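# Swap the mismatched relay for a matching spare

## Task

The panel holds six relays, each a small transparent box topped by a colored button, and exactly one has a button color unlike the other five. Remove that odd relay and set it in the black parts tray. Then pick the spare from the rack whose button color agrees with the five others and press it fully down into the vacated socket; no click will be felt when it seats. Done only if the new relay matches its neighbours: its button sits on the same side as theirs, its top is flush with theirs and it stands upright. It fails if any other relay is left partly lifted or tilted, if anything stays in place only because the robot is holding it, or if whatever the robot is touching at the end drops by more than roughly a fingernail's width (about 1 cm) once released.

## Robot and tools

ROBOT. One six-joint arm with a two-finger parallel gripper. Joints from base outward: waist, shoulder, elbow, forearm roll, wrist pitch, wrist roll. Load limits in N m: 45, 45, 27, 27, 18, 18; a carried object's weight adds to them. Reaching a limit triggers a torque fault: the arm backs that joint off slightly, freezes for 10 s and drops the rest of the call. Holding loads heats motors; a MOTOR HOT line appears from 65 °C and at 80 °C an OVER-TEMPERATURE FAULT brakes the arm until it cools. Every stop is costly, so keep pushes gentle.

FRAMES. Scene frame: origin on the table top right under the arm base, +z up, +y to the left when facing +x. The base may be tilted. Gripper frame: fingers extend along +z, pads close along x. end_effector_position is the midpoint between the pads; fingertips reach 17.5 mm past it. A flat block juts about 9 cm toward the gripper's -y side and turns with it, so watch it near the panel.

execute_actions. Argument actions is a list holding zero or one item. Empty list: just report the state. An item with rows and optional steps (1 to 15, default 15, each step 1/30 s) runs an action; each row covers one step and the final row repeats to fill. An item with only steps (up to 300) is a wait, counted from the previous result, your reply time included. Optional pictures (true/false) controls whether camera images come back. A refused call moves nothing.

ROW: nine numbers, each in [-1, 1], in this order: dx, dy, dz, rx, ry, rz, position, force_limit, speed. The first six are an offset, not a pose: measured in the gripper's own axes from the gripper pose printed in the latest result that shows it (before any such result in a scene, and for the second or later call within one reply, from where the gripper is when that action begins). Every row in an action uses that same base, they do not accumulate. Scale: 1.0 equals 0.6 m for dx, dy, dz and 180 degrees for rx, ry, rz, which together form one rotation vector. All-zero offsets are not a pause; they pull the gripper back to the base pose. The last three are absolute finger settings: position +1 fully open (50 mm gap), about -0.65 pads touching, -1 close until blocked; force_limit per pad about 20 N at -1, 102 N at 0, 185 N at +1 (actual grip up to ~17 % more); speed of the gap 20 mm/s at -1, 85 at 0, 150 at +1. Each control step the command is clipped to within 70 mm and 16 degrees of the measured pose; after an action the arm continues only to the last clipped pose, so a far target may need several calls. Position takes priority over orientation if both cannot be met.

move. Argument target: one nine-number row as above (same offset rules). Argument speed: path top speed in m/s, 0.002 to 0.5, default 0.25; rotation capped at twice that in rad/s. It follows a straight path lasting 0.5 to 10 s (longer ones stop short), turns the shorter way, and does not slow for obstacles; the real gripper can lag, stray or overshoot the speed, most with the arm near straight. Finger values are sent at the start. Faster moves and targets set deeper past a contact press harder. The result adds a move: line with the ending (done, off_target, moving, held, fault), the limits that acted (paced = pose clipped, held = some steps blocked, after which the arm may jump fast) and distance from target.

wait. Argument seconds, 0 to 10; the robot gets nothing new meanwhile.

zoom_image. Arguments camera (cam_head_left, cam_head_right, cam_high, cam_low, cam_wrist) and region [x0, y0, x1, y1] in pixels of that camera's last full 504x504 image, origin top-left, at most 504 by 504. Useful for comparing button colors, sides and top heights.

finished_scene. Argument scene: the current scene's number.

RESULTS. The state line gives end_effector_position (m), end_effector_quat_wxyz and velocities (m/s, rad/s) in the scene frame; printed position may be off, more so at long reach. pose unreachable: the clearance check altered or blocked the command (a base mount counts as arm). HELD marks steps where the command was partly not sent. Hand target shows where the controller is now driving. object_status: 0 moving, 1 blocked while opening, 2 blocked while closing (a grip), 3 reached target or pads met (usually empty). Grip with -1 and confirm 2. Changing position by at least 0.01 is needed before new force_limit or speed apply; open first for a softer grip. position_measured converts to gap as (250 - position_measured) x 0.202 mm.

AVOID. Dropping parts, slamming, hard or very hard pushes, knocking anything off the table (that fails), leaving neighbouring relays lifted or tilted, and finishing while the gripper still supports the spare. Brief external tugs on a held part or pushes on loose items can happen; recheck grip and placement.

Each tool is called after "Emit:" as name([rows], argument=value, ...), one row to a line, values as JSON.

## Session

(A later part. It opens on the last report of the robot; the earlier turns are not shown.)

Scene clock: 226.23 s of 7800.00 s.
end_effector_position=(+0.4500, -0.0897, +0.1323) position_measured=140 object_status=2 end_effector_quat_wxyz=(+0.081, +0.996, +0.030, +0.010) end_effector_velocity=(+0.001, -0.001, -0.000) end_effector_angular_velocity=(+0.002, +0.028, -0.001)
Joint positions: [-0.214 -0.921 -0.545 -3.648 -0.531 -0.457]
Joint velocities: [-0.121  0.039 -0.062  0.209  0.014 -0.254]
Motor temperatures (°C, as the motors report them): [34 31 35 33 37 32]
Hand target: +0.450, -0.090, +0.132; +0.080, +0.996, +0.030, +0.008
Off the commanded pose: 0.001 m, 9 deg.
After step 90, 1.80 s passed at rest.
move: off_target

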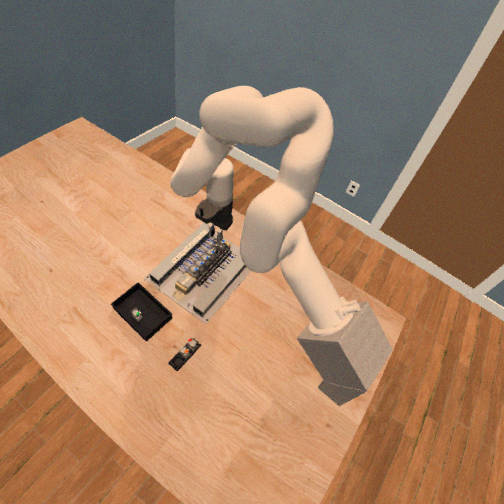

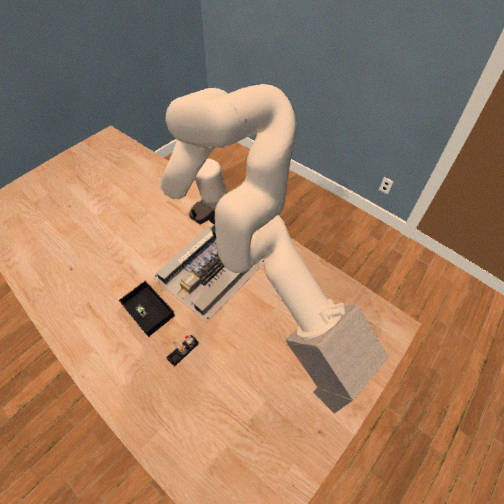

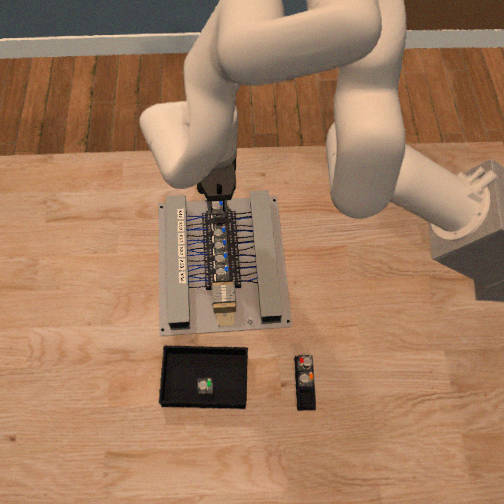

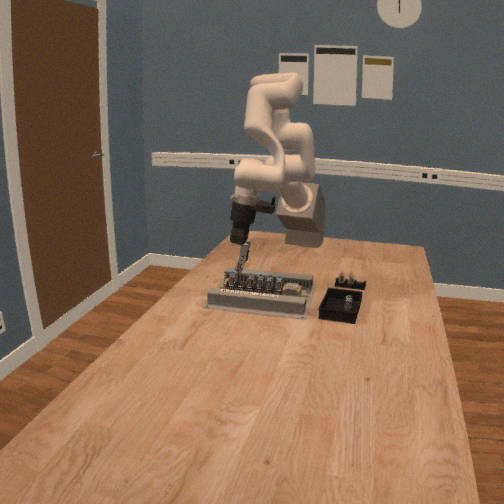

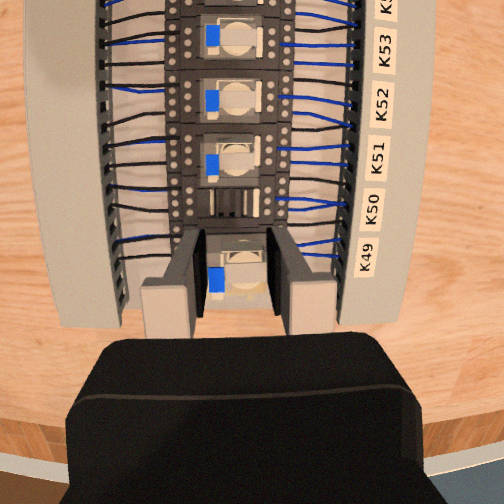

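Emit:
wait(seconds=3)

Scene clock: 231.47 s of 7800.00 s.
end_effector_position=(+0.4502, -0.0899, +0.1323) position_measured=140 object_status=2 end_effector_quat_wxyz=(+0.080, +0.996, +0.030, +0.008) end_effector_velocity=(-0.000, -0.000, +0.000) end_effector_angular_velocity=(-0.001, +0.001, +0.001)
Joint positions: [-0.234 -0.915 -0.555 -3.614 -0.529 -0.499]
Joint velocities: [ 0.    -0.     0.    -0.001 -0.    -0.   ]
Motor temperatures (°C, as the motors report them): [34 31 35 33 37 32]
Hand target: +0.450, -0.090, +0.132; +0.080, +0.996, +0.030, +0.008
Off the commanded pose: 0.001 m, 9 deg.
Steps of this call (steps 1 to 90: nothing new was sent; then 2.23 s passed at rest). Readings (end_effector_position | what the end effector reports):
1: (+0.4500, -0.0898, +0.1323) | position_measured=140 object_status=2
2: (+0.4501, -0.0898, +0.1323) | position_measured=140 object_status=2
4: (+0.4501, -0.0899, +0.1323) | position_measured=140 object_status=2
8: (+0.4501, -0.0899, +0.1323) | position_measured=140 object_status=2
90: the state above

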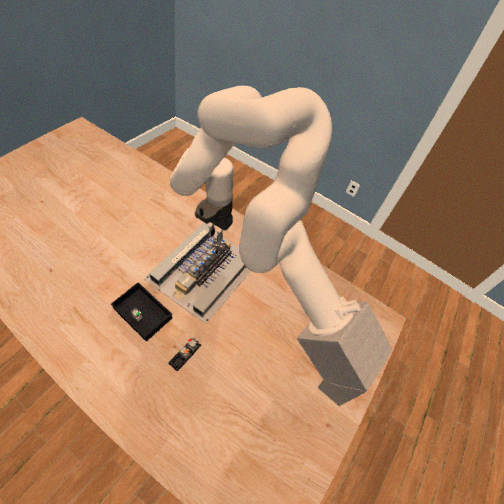

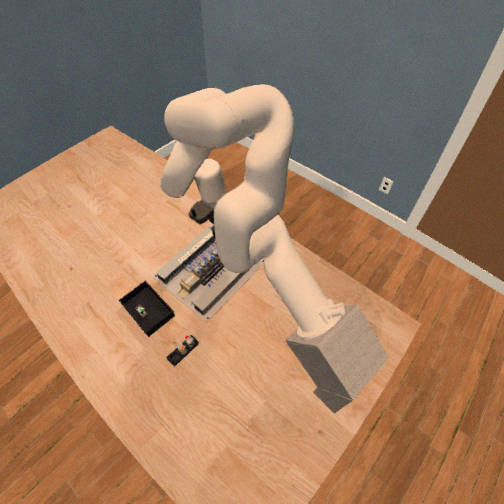

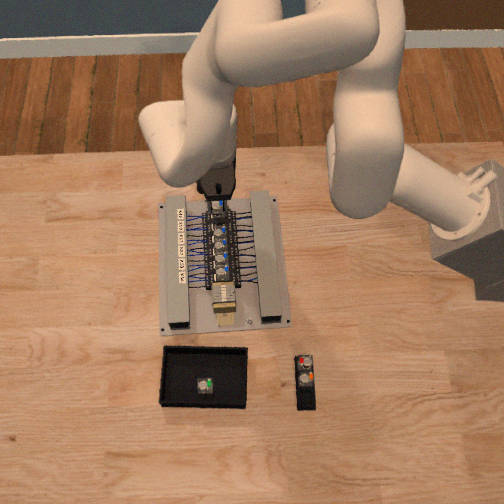

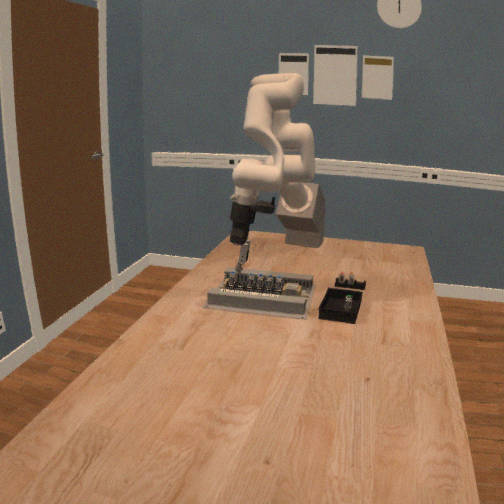

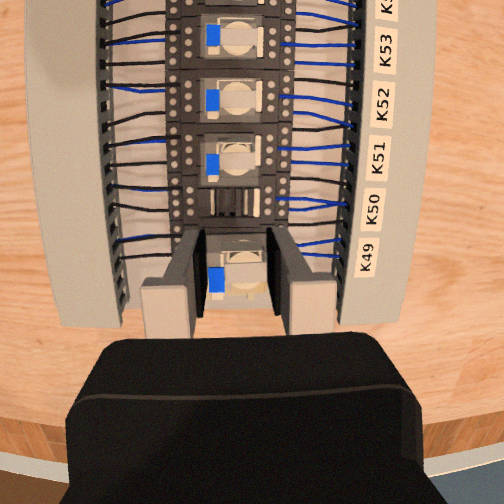

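Emit:
move(target=[0,0,0,0.051,-0.0036,0,-1,0.1,-0.7], speed=0.008)

Scene clock: 248.23 s of 7800.00 s.
end_effector_position=(+0.4511, -0.0889, +0.1323) position_measured=140 object_status=2 end_effector_quat_wxyz=(+0.056, +0.998, +0.030, -0.028) end_effector_velocity=(+0.001, -0.001, +0.000) end_effector_angular_velocity=(+0.039, +0.011, -0.005)
Joint positions: [-0.726 -0.825 -0.649 -2.773 -0.595 -1.513]
Joint velocities: [-0.211  0.027  0.009  0.332 -0.075 -0.407]
Motor temperatures (°C, as the motors report them): [34 32 36 33 37 32]
Hand target: +0.452, -0.089, +0.132; +0.052, +0.998, +0.030, -0.028
Off the commanded pose: 0.001 m, 7 deg.
After step 90, 3.57 s passed at rest.
move: off_target (path cut at 10 s)

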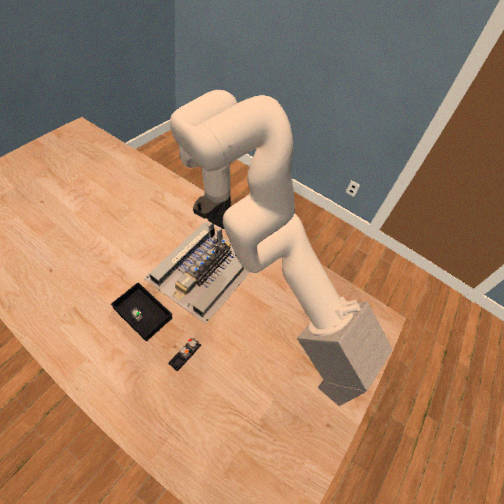

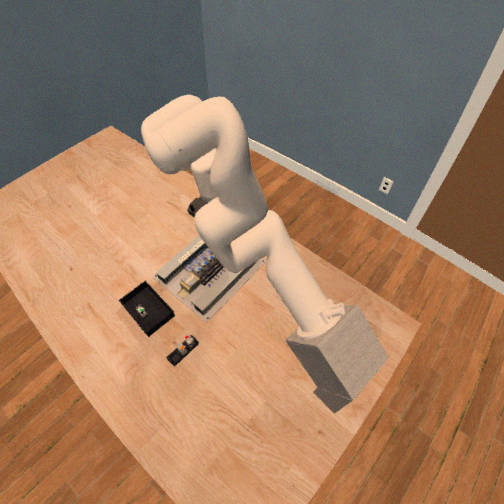

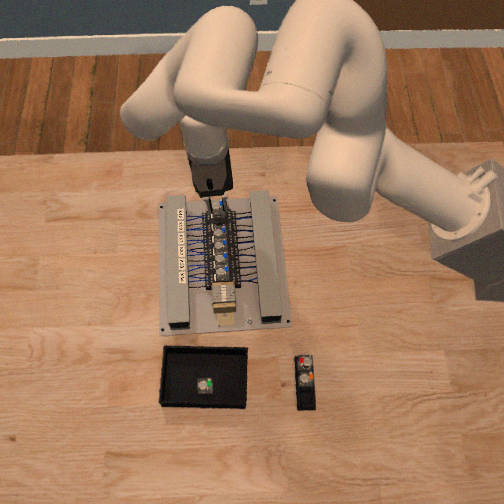

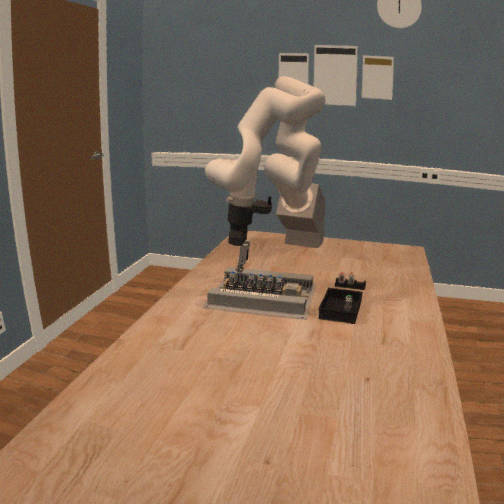

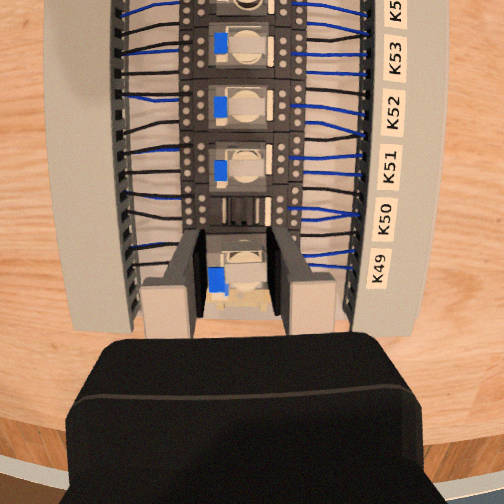

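Reconfiguring toward the good branch. Check settled state.

Emit:
wait(seconds=1)

Scene clock: 251.10 s of 7800.00 s.
end_effector_position=(+0.4515, -0.0890, +0.1323) position_measured=140 object_status=2 end_effector_quat_wxyz=(+0.052, +0.998, +0.030, -0.028) end_effector_velocity=(+0.000, -0.000, +0.000) end_effector_angular_velocity=(-0.001, -0.001, +0.001)
Joint positions: [-0.764 -0.82  -0.647 -2.712 -0.609 -1.587]
Joint velocities: [ 0.    -0.    -0.001 -0.001 -0.     0.   ]
Motor temperatures (°C, as the motors report them): [34 32 36 33 37 32]
Hand target: +0.452, -0.089, +0.132; +0.052, +0.998, +0.030, -0.028
Off the commanded pose: 0.002 m, 7 deg.
Steps of this call (steps 1 to 86: nothing new was sent). Readings (end_effector_position | what the end effector reports):
1: (+0.4511, -0.0889, +0.1323) | position_measured=140 object_status=2
2: (+0.4511, -0.0889, +0.1323) | position_measured=140 object_status=2
4: (+0.4512, -0.0890, +0.1323) | position_measured=140 object_status=2
8: (+0.4514, -0.0890, +0.1323) | position_measured=140 object_status=2
86: the state above

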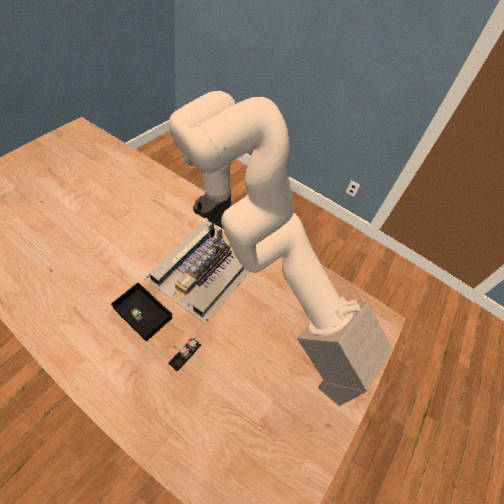

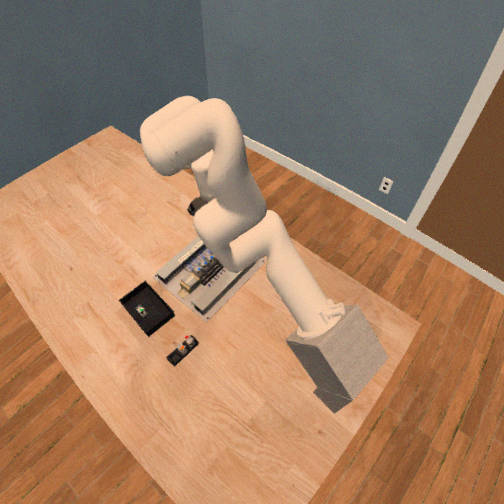

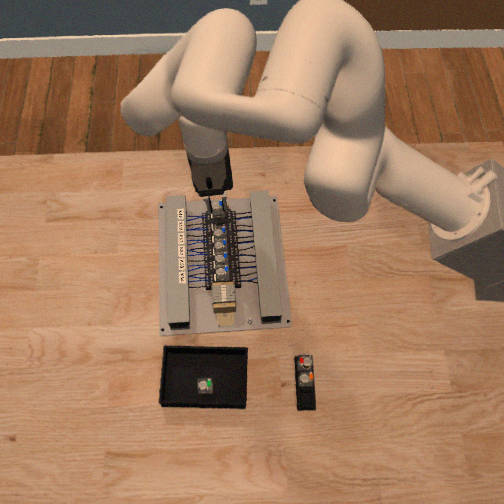

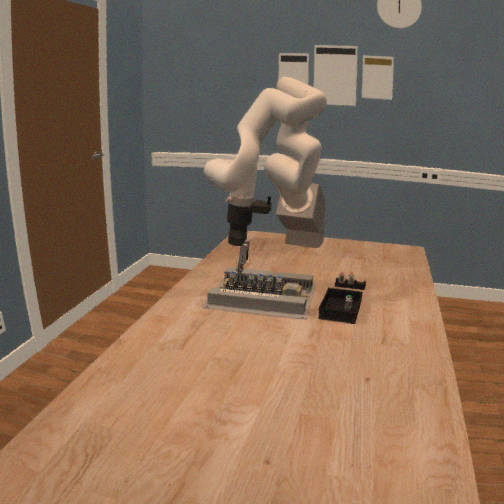

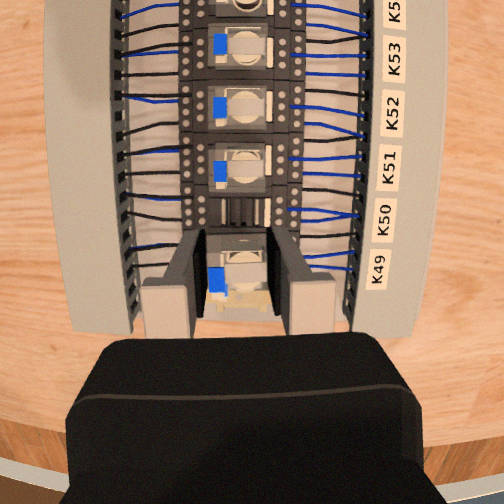

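Emit:
move(target=[-0.001,0.001,0,0.0326,0.0188,0,-1,0.1,-0.7], speed=0.008)

Scene clock: 267.37 s of 7800.00 s.
end_effector_position=(+0.4515, -0.0897, +0.1325) position_measured=140 object_status=2 end_effector_quat_wxyz=(-0.000, +1.000, +0.030, +0.001) end_effector_velocity=(+0.000, +0.000, -0.000) end_effector_angular_velocity=(+0.006, -0.004, -0.002)
Joint positions: [-1.123 -0.78  -0.537 -2.179 -0.801 -2.28 ]
Joint velocities: [-0.009  0.004  0.004  0.015 -0.008 -0.018]
Motor temperatures (°C, as the motors report them): [34 32 36 33 37 32]
Hand target: +0.451, -0.090, +0.132; -0.000, +1.000, +0.030, +0.001
Off the commanded pose: 0.001 m, 0 deg.
After step 90, 5.67 s passed at rest.
move: done

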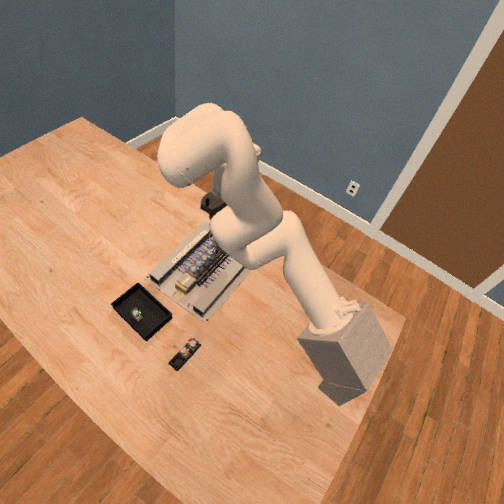

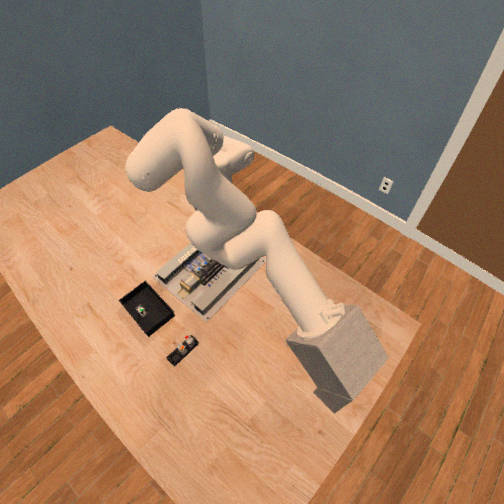

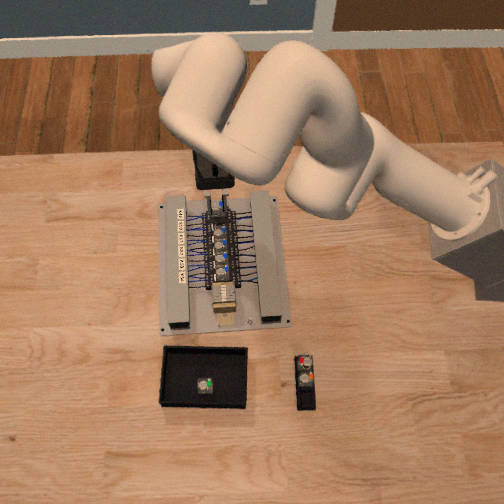

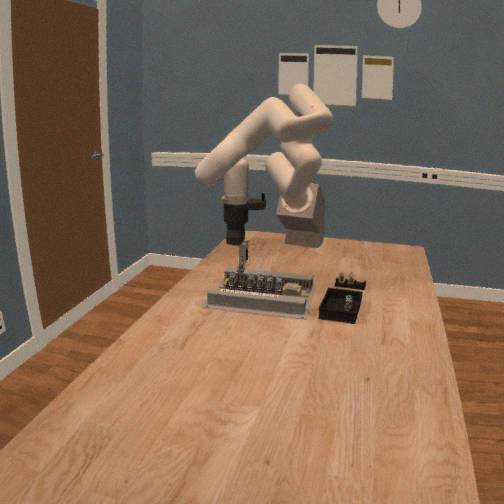

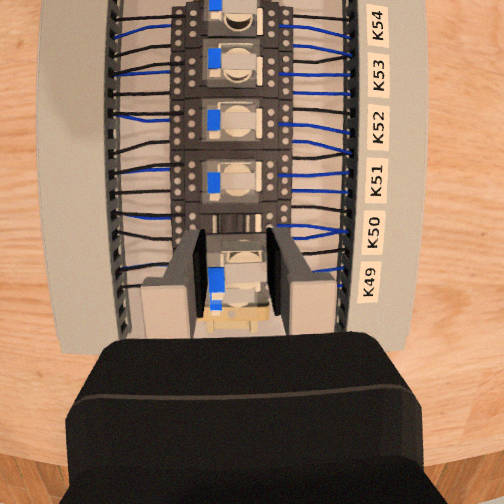

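Emit:
move(target=[-0.004,0,0.045,0,0,0,-1,0.1,-0.7], speed=0.006)

Scene clock: 279.13 s of 7800.00 s.
end_effector_position=(+0.4491, -0.0899, +0.1056) position_measured=140 object_status=2 end_effector_quat_wxyz=(-0.000, +1.000, +0.030, +0.001) end_effector_velocity=(-0.000, -0.000, -0.002) end_effector_angular_velocity=(+0.000, -0.000, -0.001)
Joint positions: [-1.066 -0.713 -0.513 -2.113 -0.705 -2.347]
Joint velocities: [ 0.003  0.005  0.002  0.007  0.006 -0.007]
Motor temperatures (°C, as the motors report them): [34 32 36 33 37 32]
Hand target: +0.449, -0.090, +0.105; -0.000, +1.000, +0.030, +0.001
Off the commanded pose: 0.000 m, 0 deg.
After step 90, 4.03 s passed at rest.
move: done

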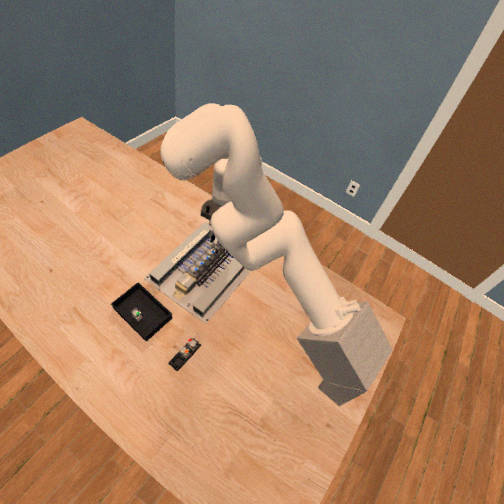

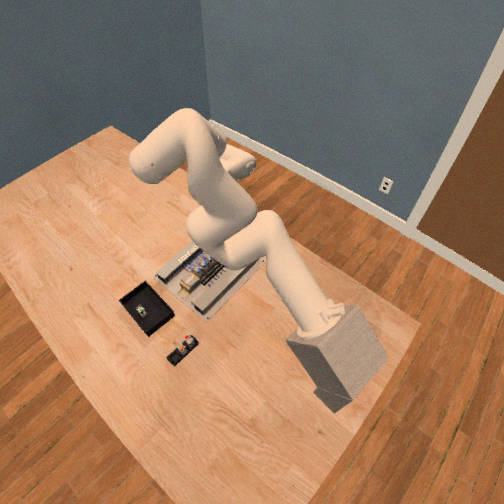

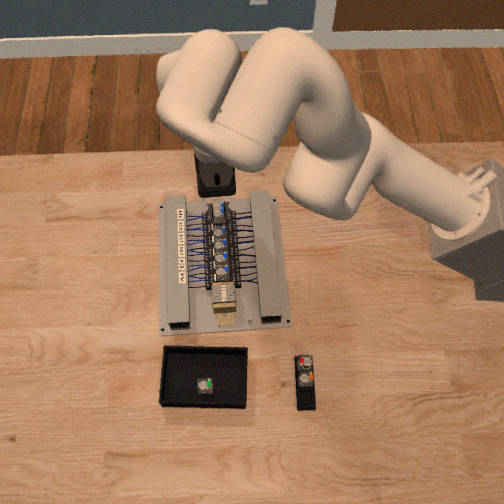

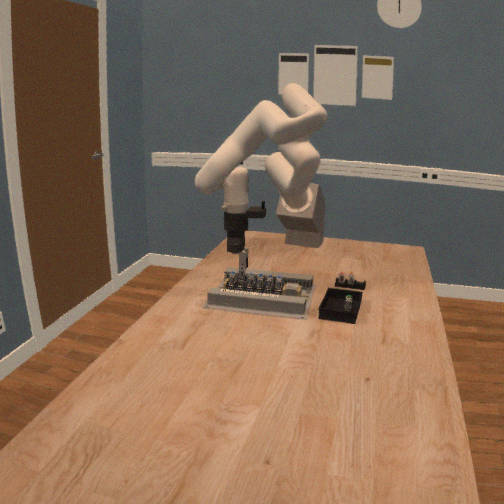

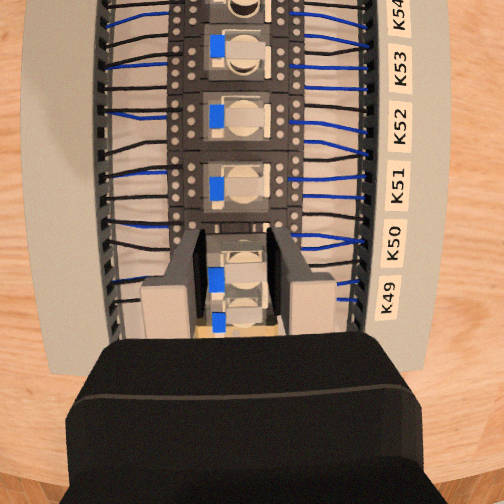

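Emit:
move(target=[-0.001,0,0.033,0,0,0,-1,0.1,-0.7], speed=0.004)

Scene clock: 292.77 s of 7800.00 s.
end_effector_position=(+0.4490, -0.0888, +0.0866) position_measured=140 object_status=2 end_effector_quat_wxyz=(-0.002, +1.000, +0.031, +0.001) end_effector_velocity=(-0.000, +0.001, -0.001) end_effector_angular_velocity=(+0.007, +0.000, -0.002)
Joint positions: [-1.027 -0.659 -0.5   -2.045 -0.646 -2.415]
Joint velocities: [ 0.001  0.006  0.001  0.007 -0.003 -0.006]
Motor temperatures (°C, as the motors report them): [34 32 36 33 37 32]
Hand target: +0.449, -0.090, +0.086; +0.000, +1.000, +0.030, +0.001
Off the commanded pose: 0.001 m, 0 deg.
After step 90, 5.50 s passed at rest.
move: done

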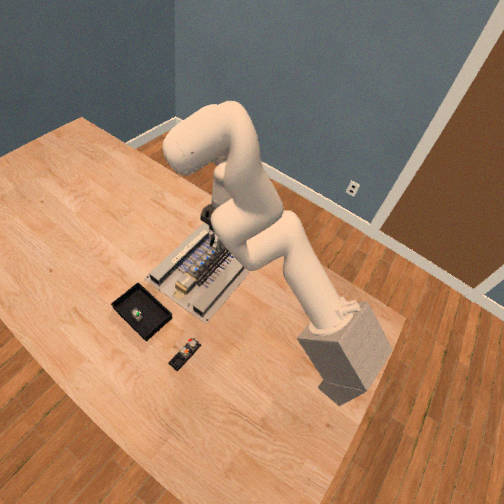

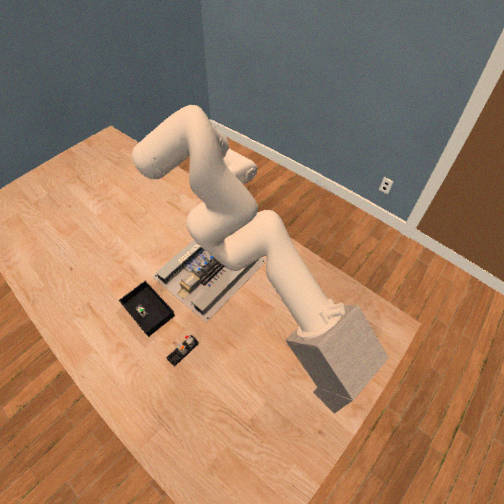

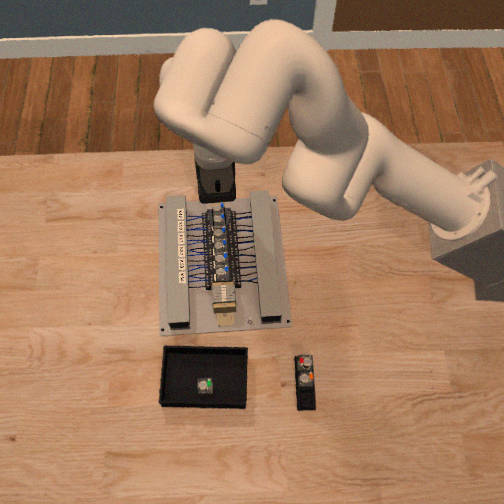

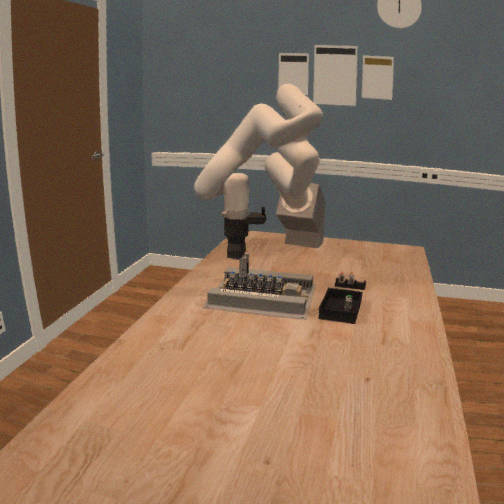

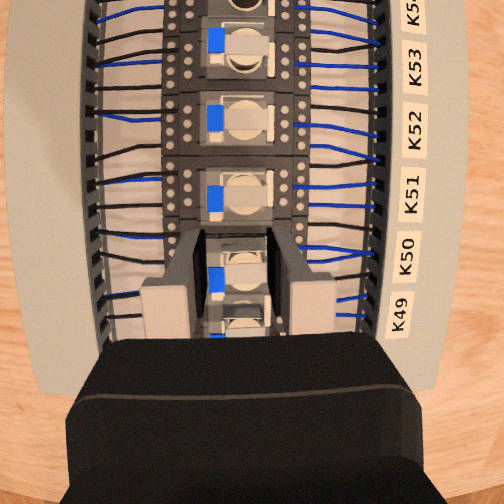

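Emit:
move(target=[0,-0.001,0.014,0,0,0,-1,0.1,-0.7], speed=0.002)

Scene clock: 303.43 s of 7800.00 s.
end_effector_position=(+0.4490, -0.0866, +0.0799) position_measured=140 object_status=2 end_effector_quat_wxyz=(-0.005, +0.999, +0.033, +0.002) end_effector_velocity=(+0.000, +0.000, +0.000) end_effector_angular_velocity=(-0.001, -0.001, +0.000)
Joint positions: [-1.012 -0.639 -0.496 -2.017 -0.628 -2.446]
Joint velocities: [-0.001 -0.002  0.002  0.003  0.001 -0.003]
Motor temperatures (°C, as the motors report them): [34 31 35 33 38 32]
Hand target: +0.449, -0.088, +0.078; -0.002, +1.000, +0.031, +0.001
Off the commanded pose: 0.002 m, 0 deg.
After step 90, 3.33 s passed at rest.
move: done

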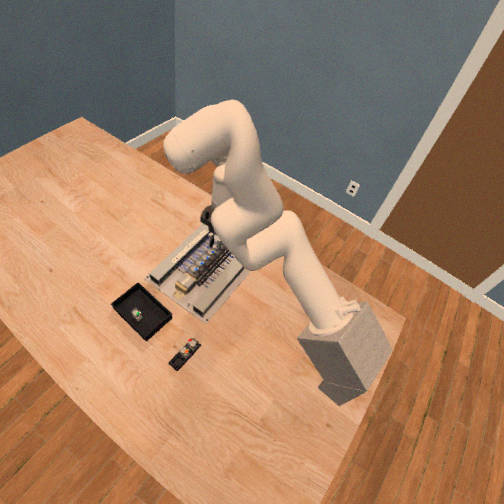

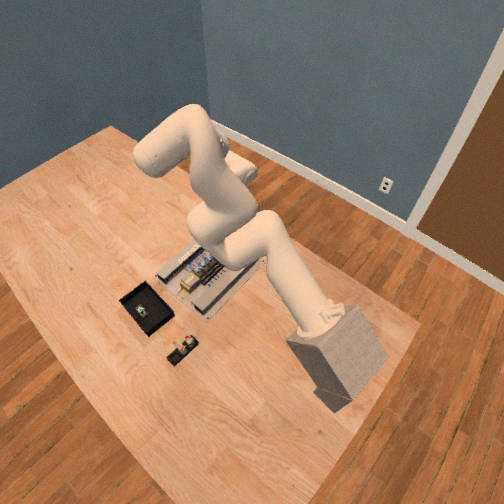

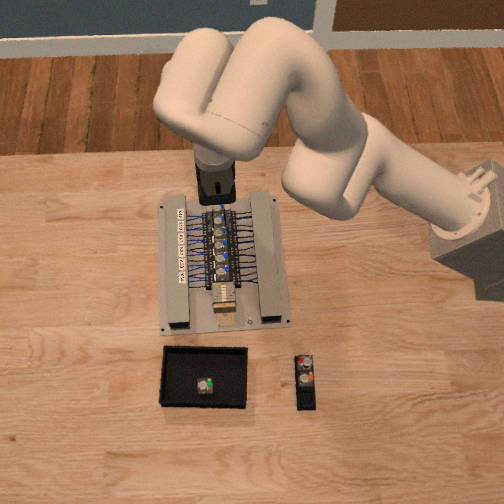

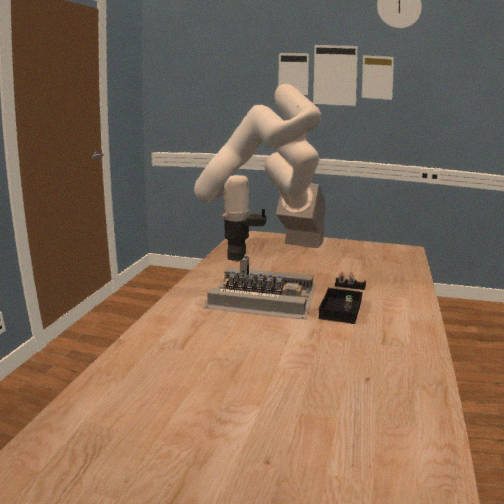

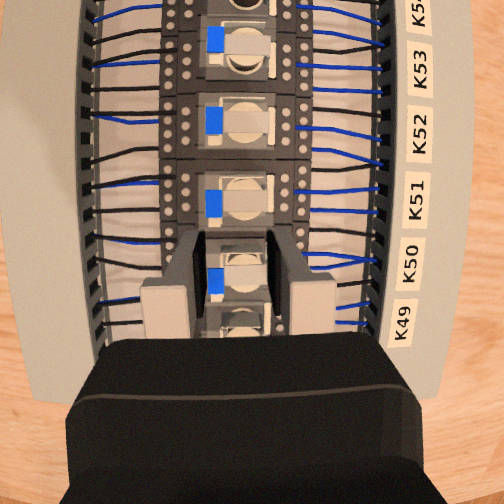

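Emit:
move(target=[0,0,-0.014,0,0,0,-1,0.1,-0.7], speed=0.004)

Emit:
execute_actions(actions=[], pictures=false)

Scene clock: 323.60 s of 7800.00 s.
end_effector_position=(+0.4490, -0.0867, +0.0882) position_measured=140 object_status=2 end_effector_quat_wxyz=(-0.005, +0.999, +0.033, +0.002) end_effector_velocity=(-0.001, +0.000, +0.001) end_effector_angular_velocity=(+0.000, +0.001, -0.001)
Joint positions: [-1.027 -0.663 -0.501 -2.05  -0.654 -2.413]
Joint velocities: [-0.002 -0.003  0.    -0.005 -0.003  0.006]
Motor temperatures (°C, as the motors report them): [34 31 35 34 38 32]
Hand target: +0.449, -0.087, +0.088; -0.005, +0.999, +0.033, +0.002
Off the commanded pose: 0.000 m, 0 deg.
After step 90, 14.83 s passed at rest.
move: done

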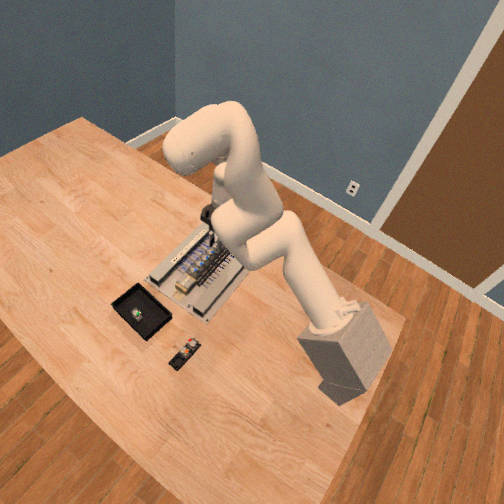

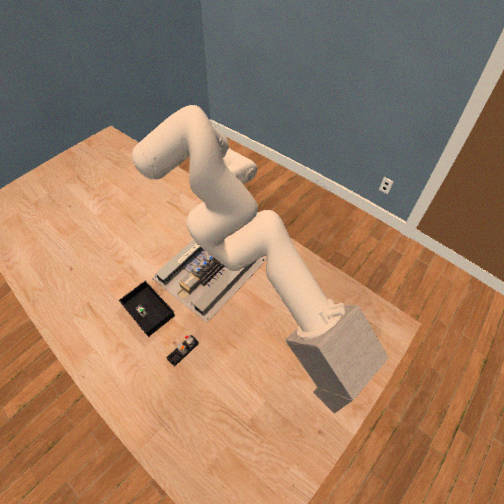

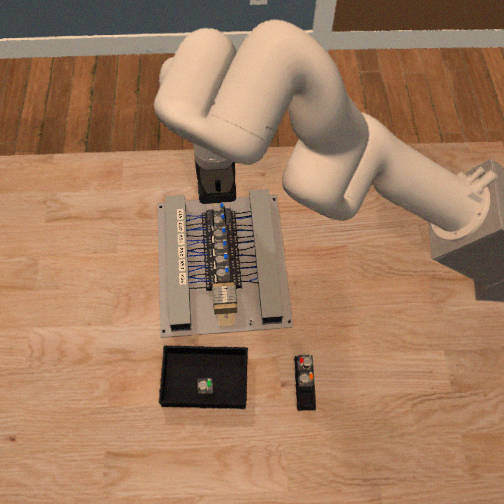

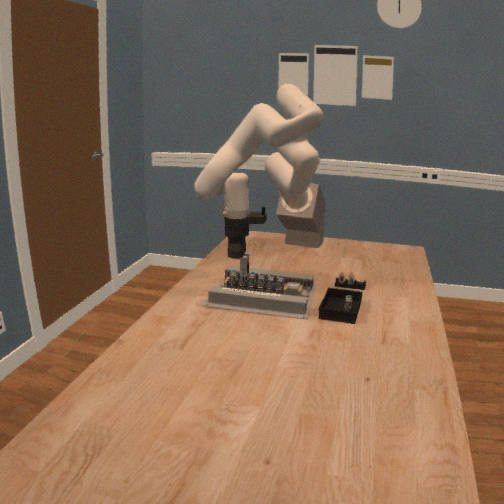

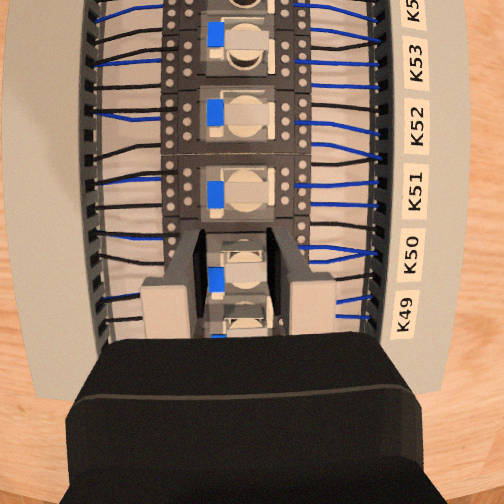

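Scene clock: 323.60 s of 7800.00 s.
end_effector_position=(+0.4490, -0.0867, +0.0882) position_measured=140 object_status=2 end_effector_quat_wxyz=(-0.005, +0.999, +0.033, +0.002) end_effector_velocity=(-0.001, +0.000, +0.001) end_effector_angular_velocity=(+0.000, +0.001, -0.001)
Joint positions: [-1.027 -0.663 -0.501 -2.05  -0.654 -2.413]
Joint velocities: [-0.002 -0.003  0.    -0.005 -0.003  0.006]
Motor temperatures (°C, as the motors report them): [34 31 35 34 38 32]
Hand target: +0.449, -0.087, +0.088; -0.005, +0.999, +0.033, +0.002
Off the commanded pose: 0.000 m, 0 deg.

Emit:
move(target=[0,0,0.028,0.003,0,0,-1,0.1,-0.7], speed=0.003)

Scene clock: 333.03 s of 7800.00 s.
end_effector_position=(+0.4512, -0.0823, +0.0776) position_measured=140 object_status=2 end_effector_quat_wxyz=(-0.017, +0.999, +0.037, +0.006) end_effector_velocity=(-0.000, -0.000, -0.000) end_effector_angular_velocity=(+0.000, +0.000, +0.001)
Joint positions: [-1.012 -0.62  -0.494 -1.98  -0.644 -2.496]
Joint velocities: [-0.002  0.001  0.001  0.002 -0.001 -0.005]
Motor temperatures (°C, as the motors report them): [34 31 35 34 39 32]
Hand target: +0.449, -0.087, +0.072; -0.010, +0.999, +0.033, +0.002
Off the commanded pose: 0.008 m, 1 deg.
After step 90, 0.57 s passed at rest.
move: off_target

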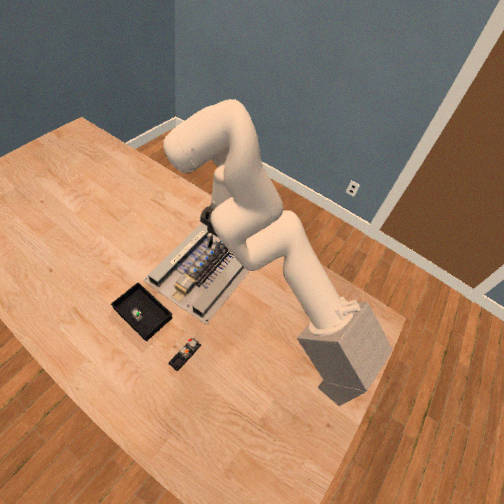

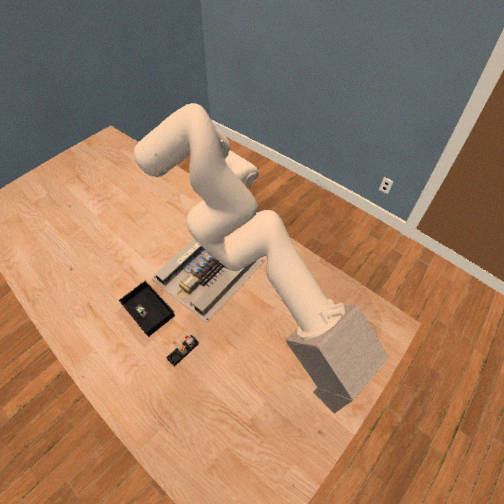

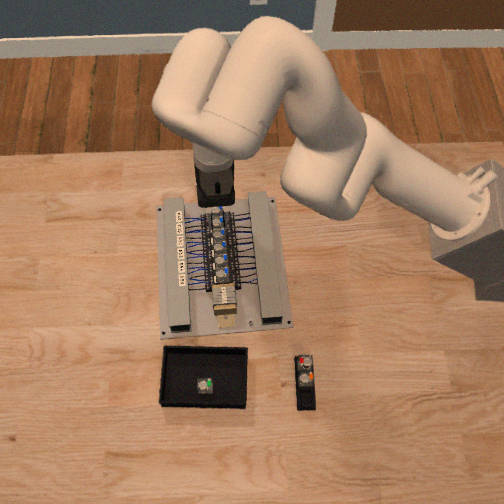

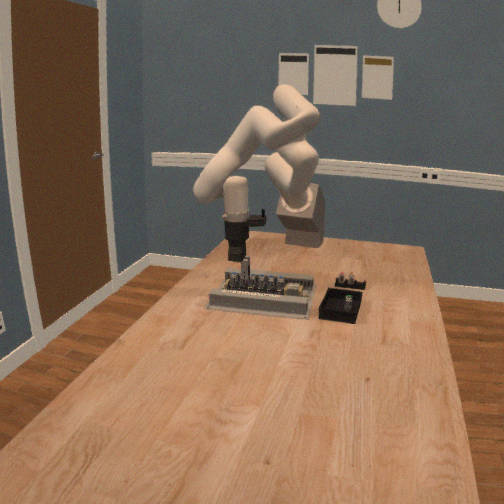

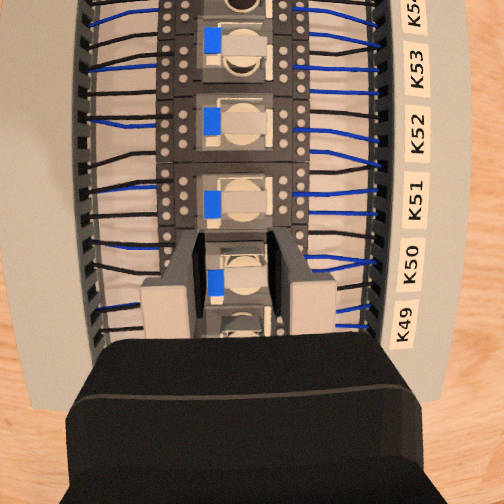

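Emit:
move(target=[-0.005,0.010,0.014,-0.015,-0.006,0,-1,0.1,-0.7], speed=0.003)

Scene clock: 347.87 s of 7800.00 s.
end_effector_position=(+0.4512, -0.0819, +0.0766) position_measured=140 object_status=2 end_effector_quat_wxyz=(-0.003, +0.999, +0.043, +0.002) end_effector_velocity=(+0.001, -0.000, +0.000) end_effector_angular_velocity=(-0.001, -0.001, +0.000)
Joint positions: [-0.975 -0.642 -0.499 -2.029 -0.596 -2.432]
Joint velocities: [ 0.002 -0.001 -0.002 -0.003  0.002  0.005]
Motor temperatures (°C, as the motors report them): [34 32 35 34 41 32]
Hand target: +0.448, -0.088, +0.069; +0.007, +0.999, +0.037, -0.003
Off the commanded pose: 0.010 m, 1 deg.
After step 90, 3.13 s passed at rest.
move: off_target

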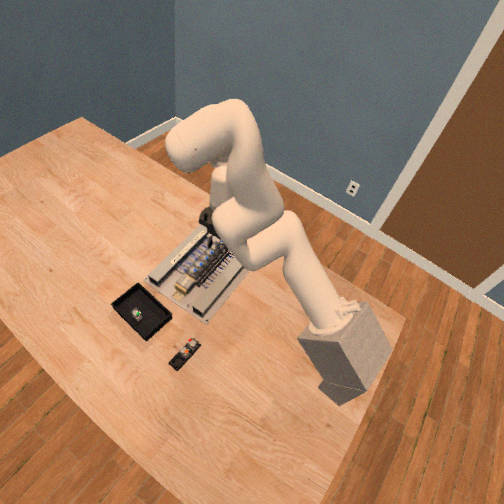

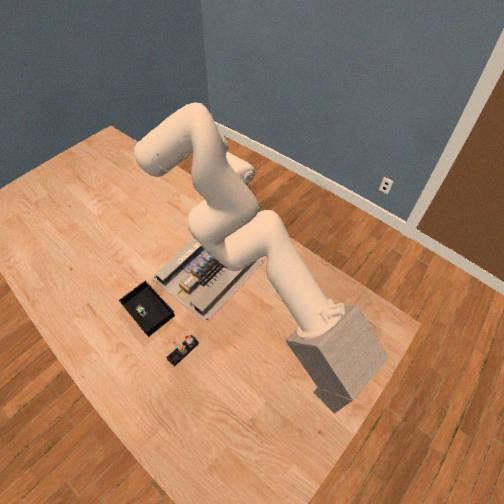

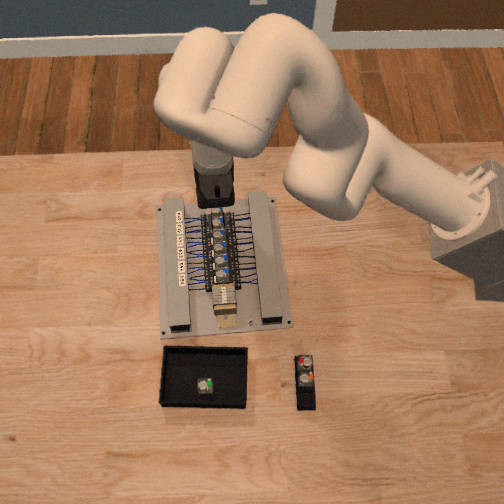

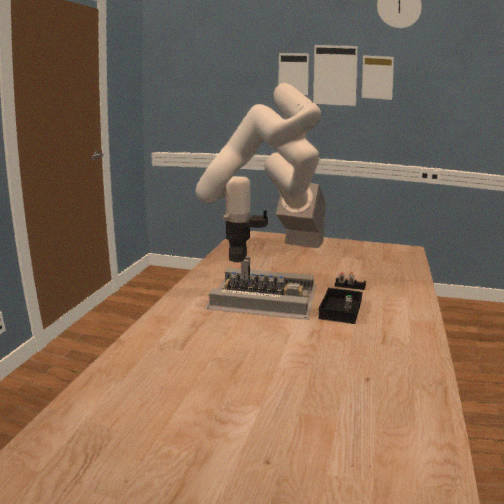

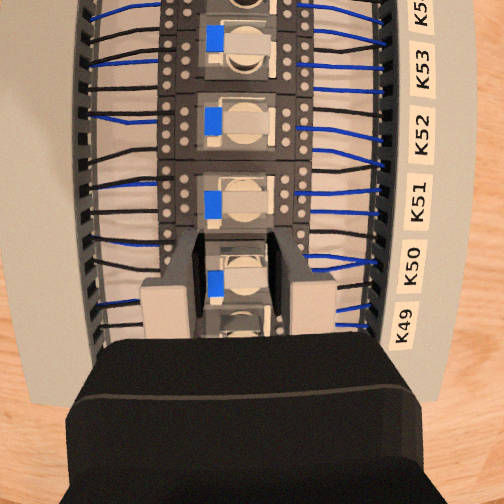

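Emit:
zoom_image(camera="cam_low", region=[200,230,320,320])

Region (200, 230, 320, 320) of cam_low's 504x504 image, scaled by 4.200, with more detail than that image has; it fills the top 378 rows of this view, and the rest is white.

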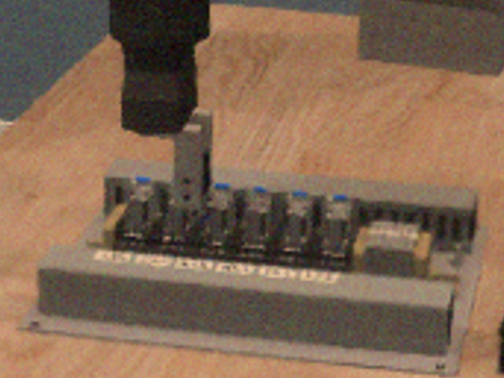

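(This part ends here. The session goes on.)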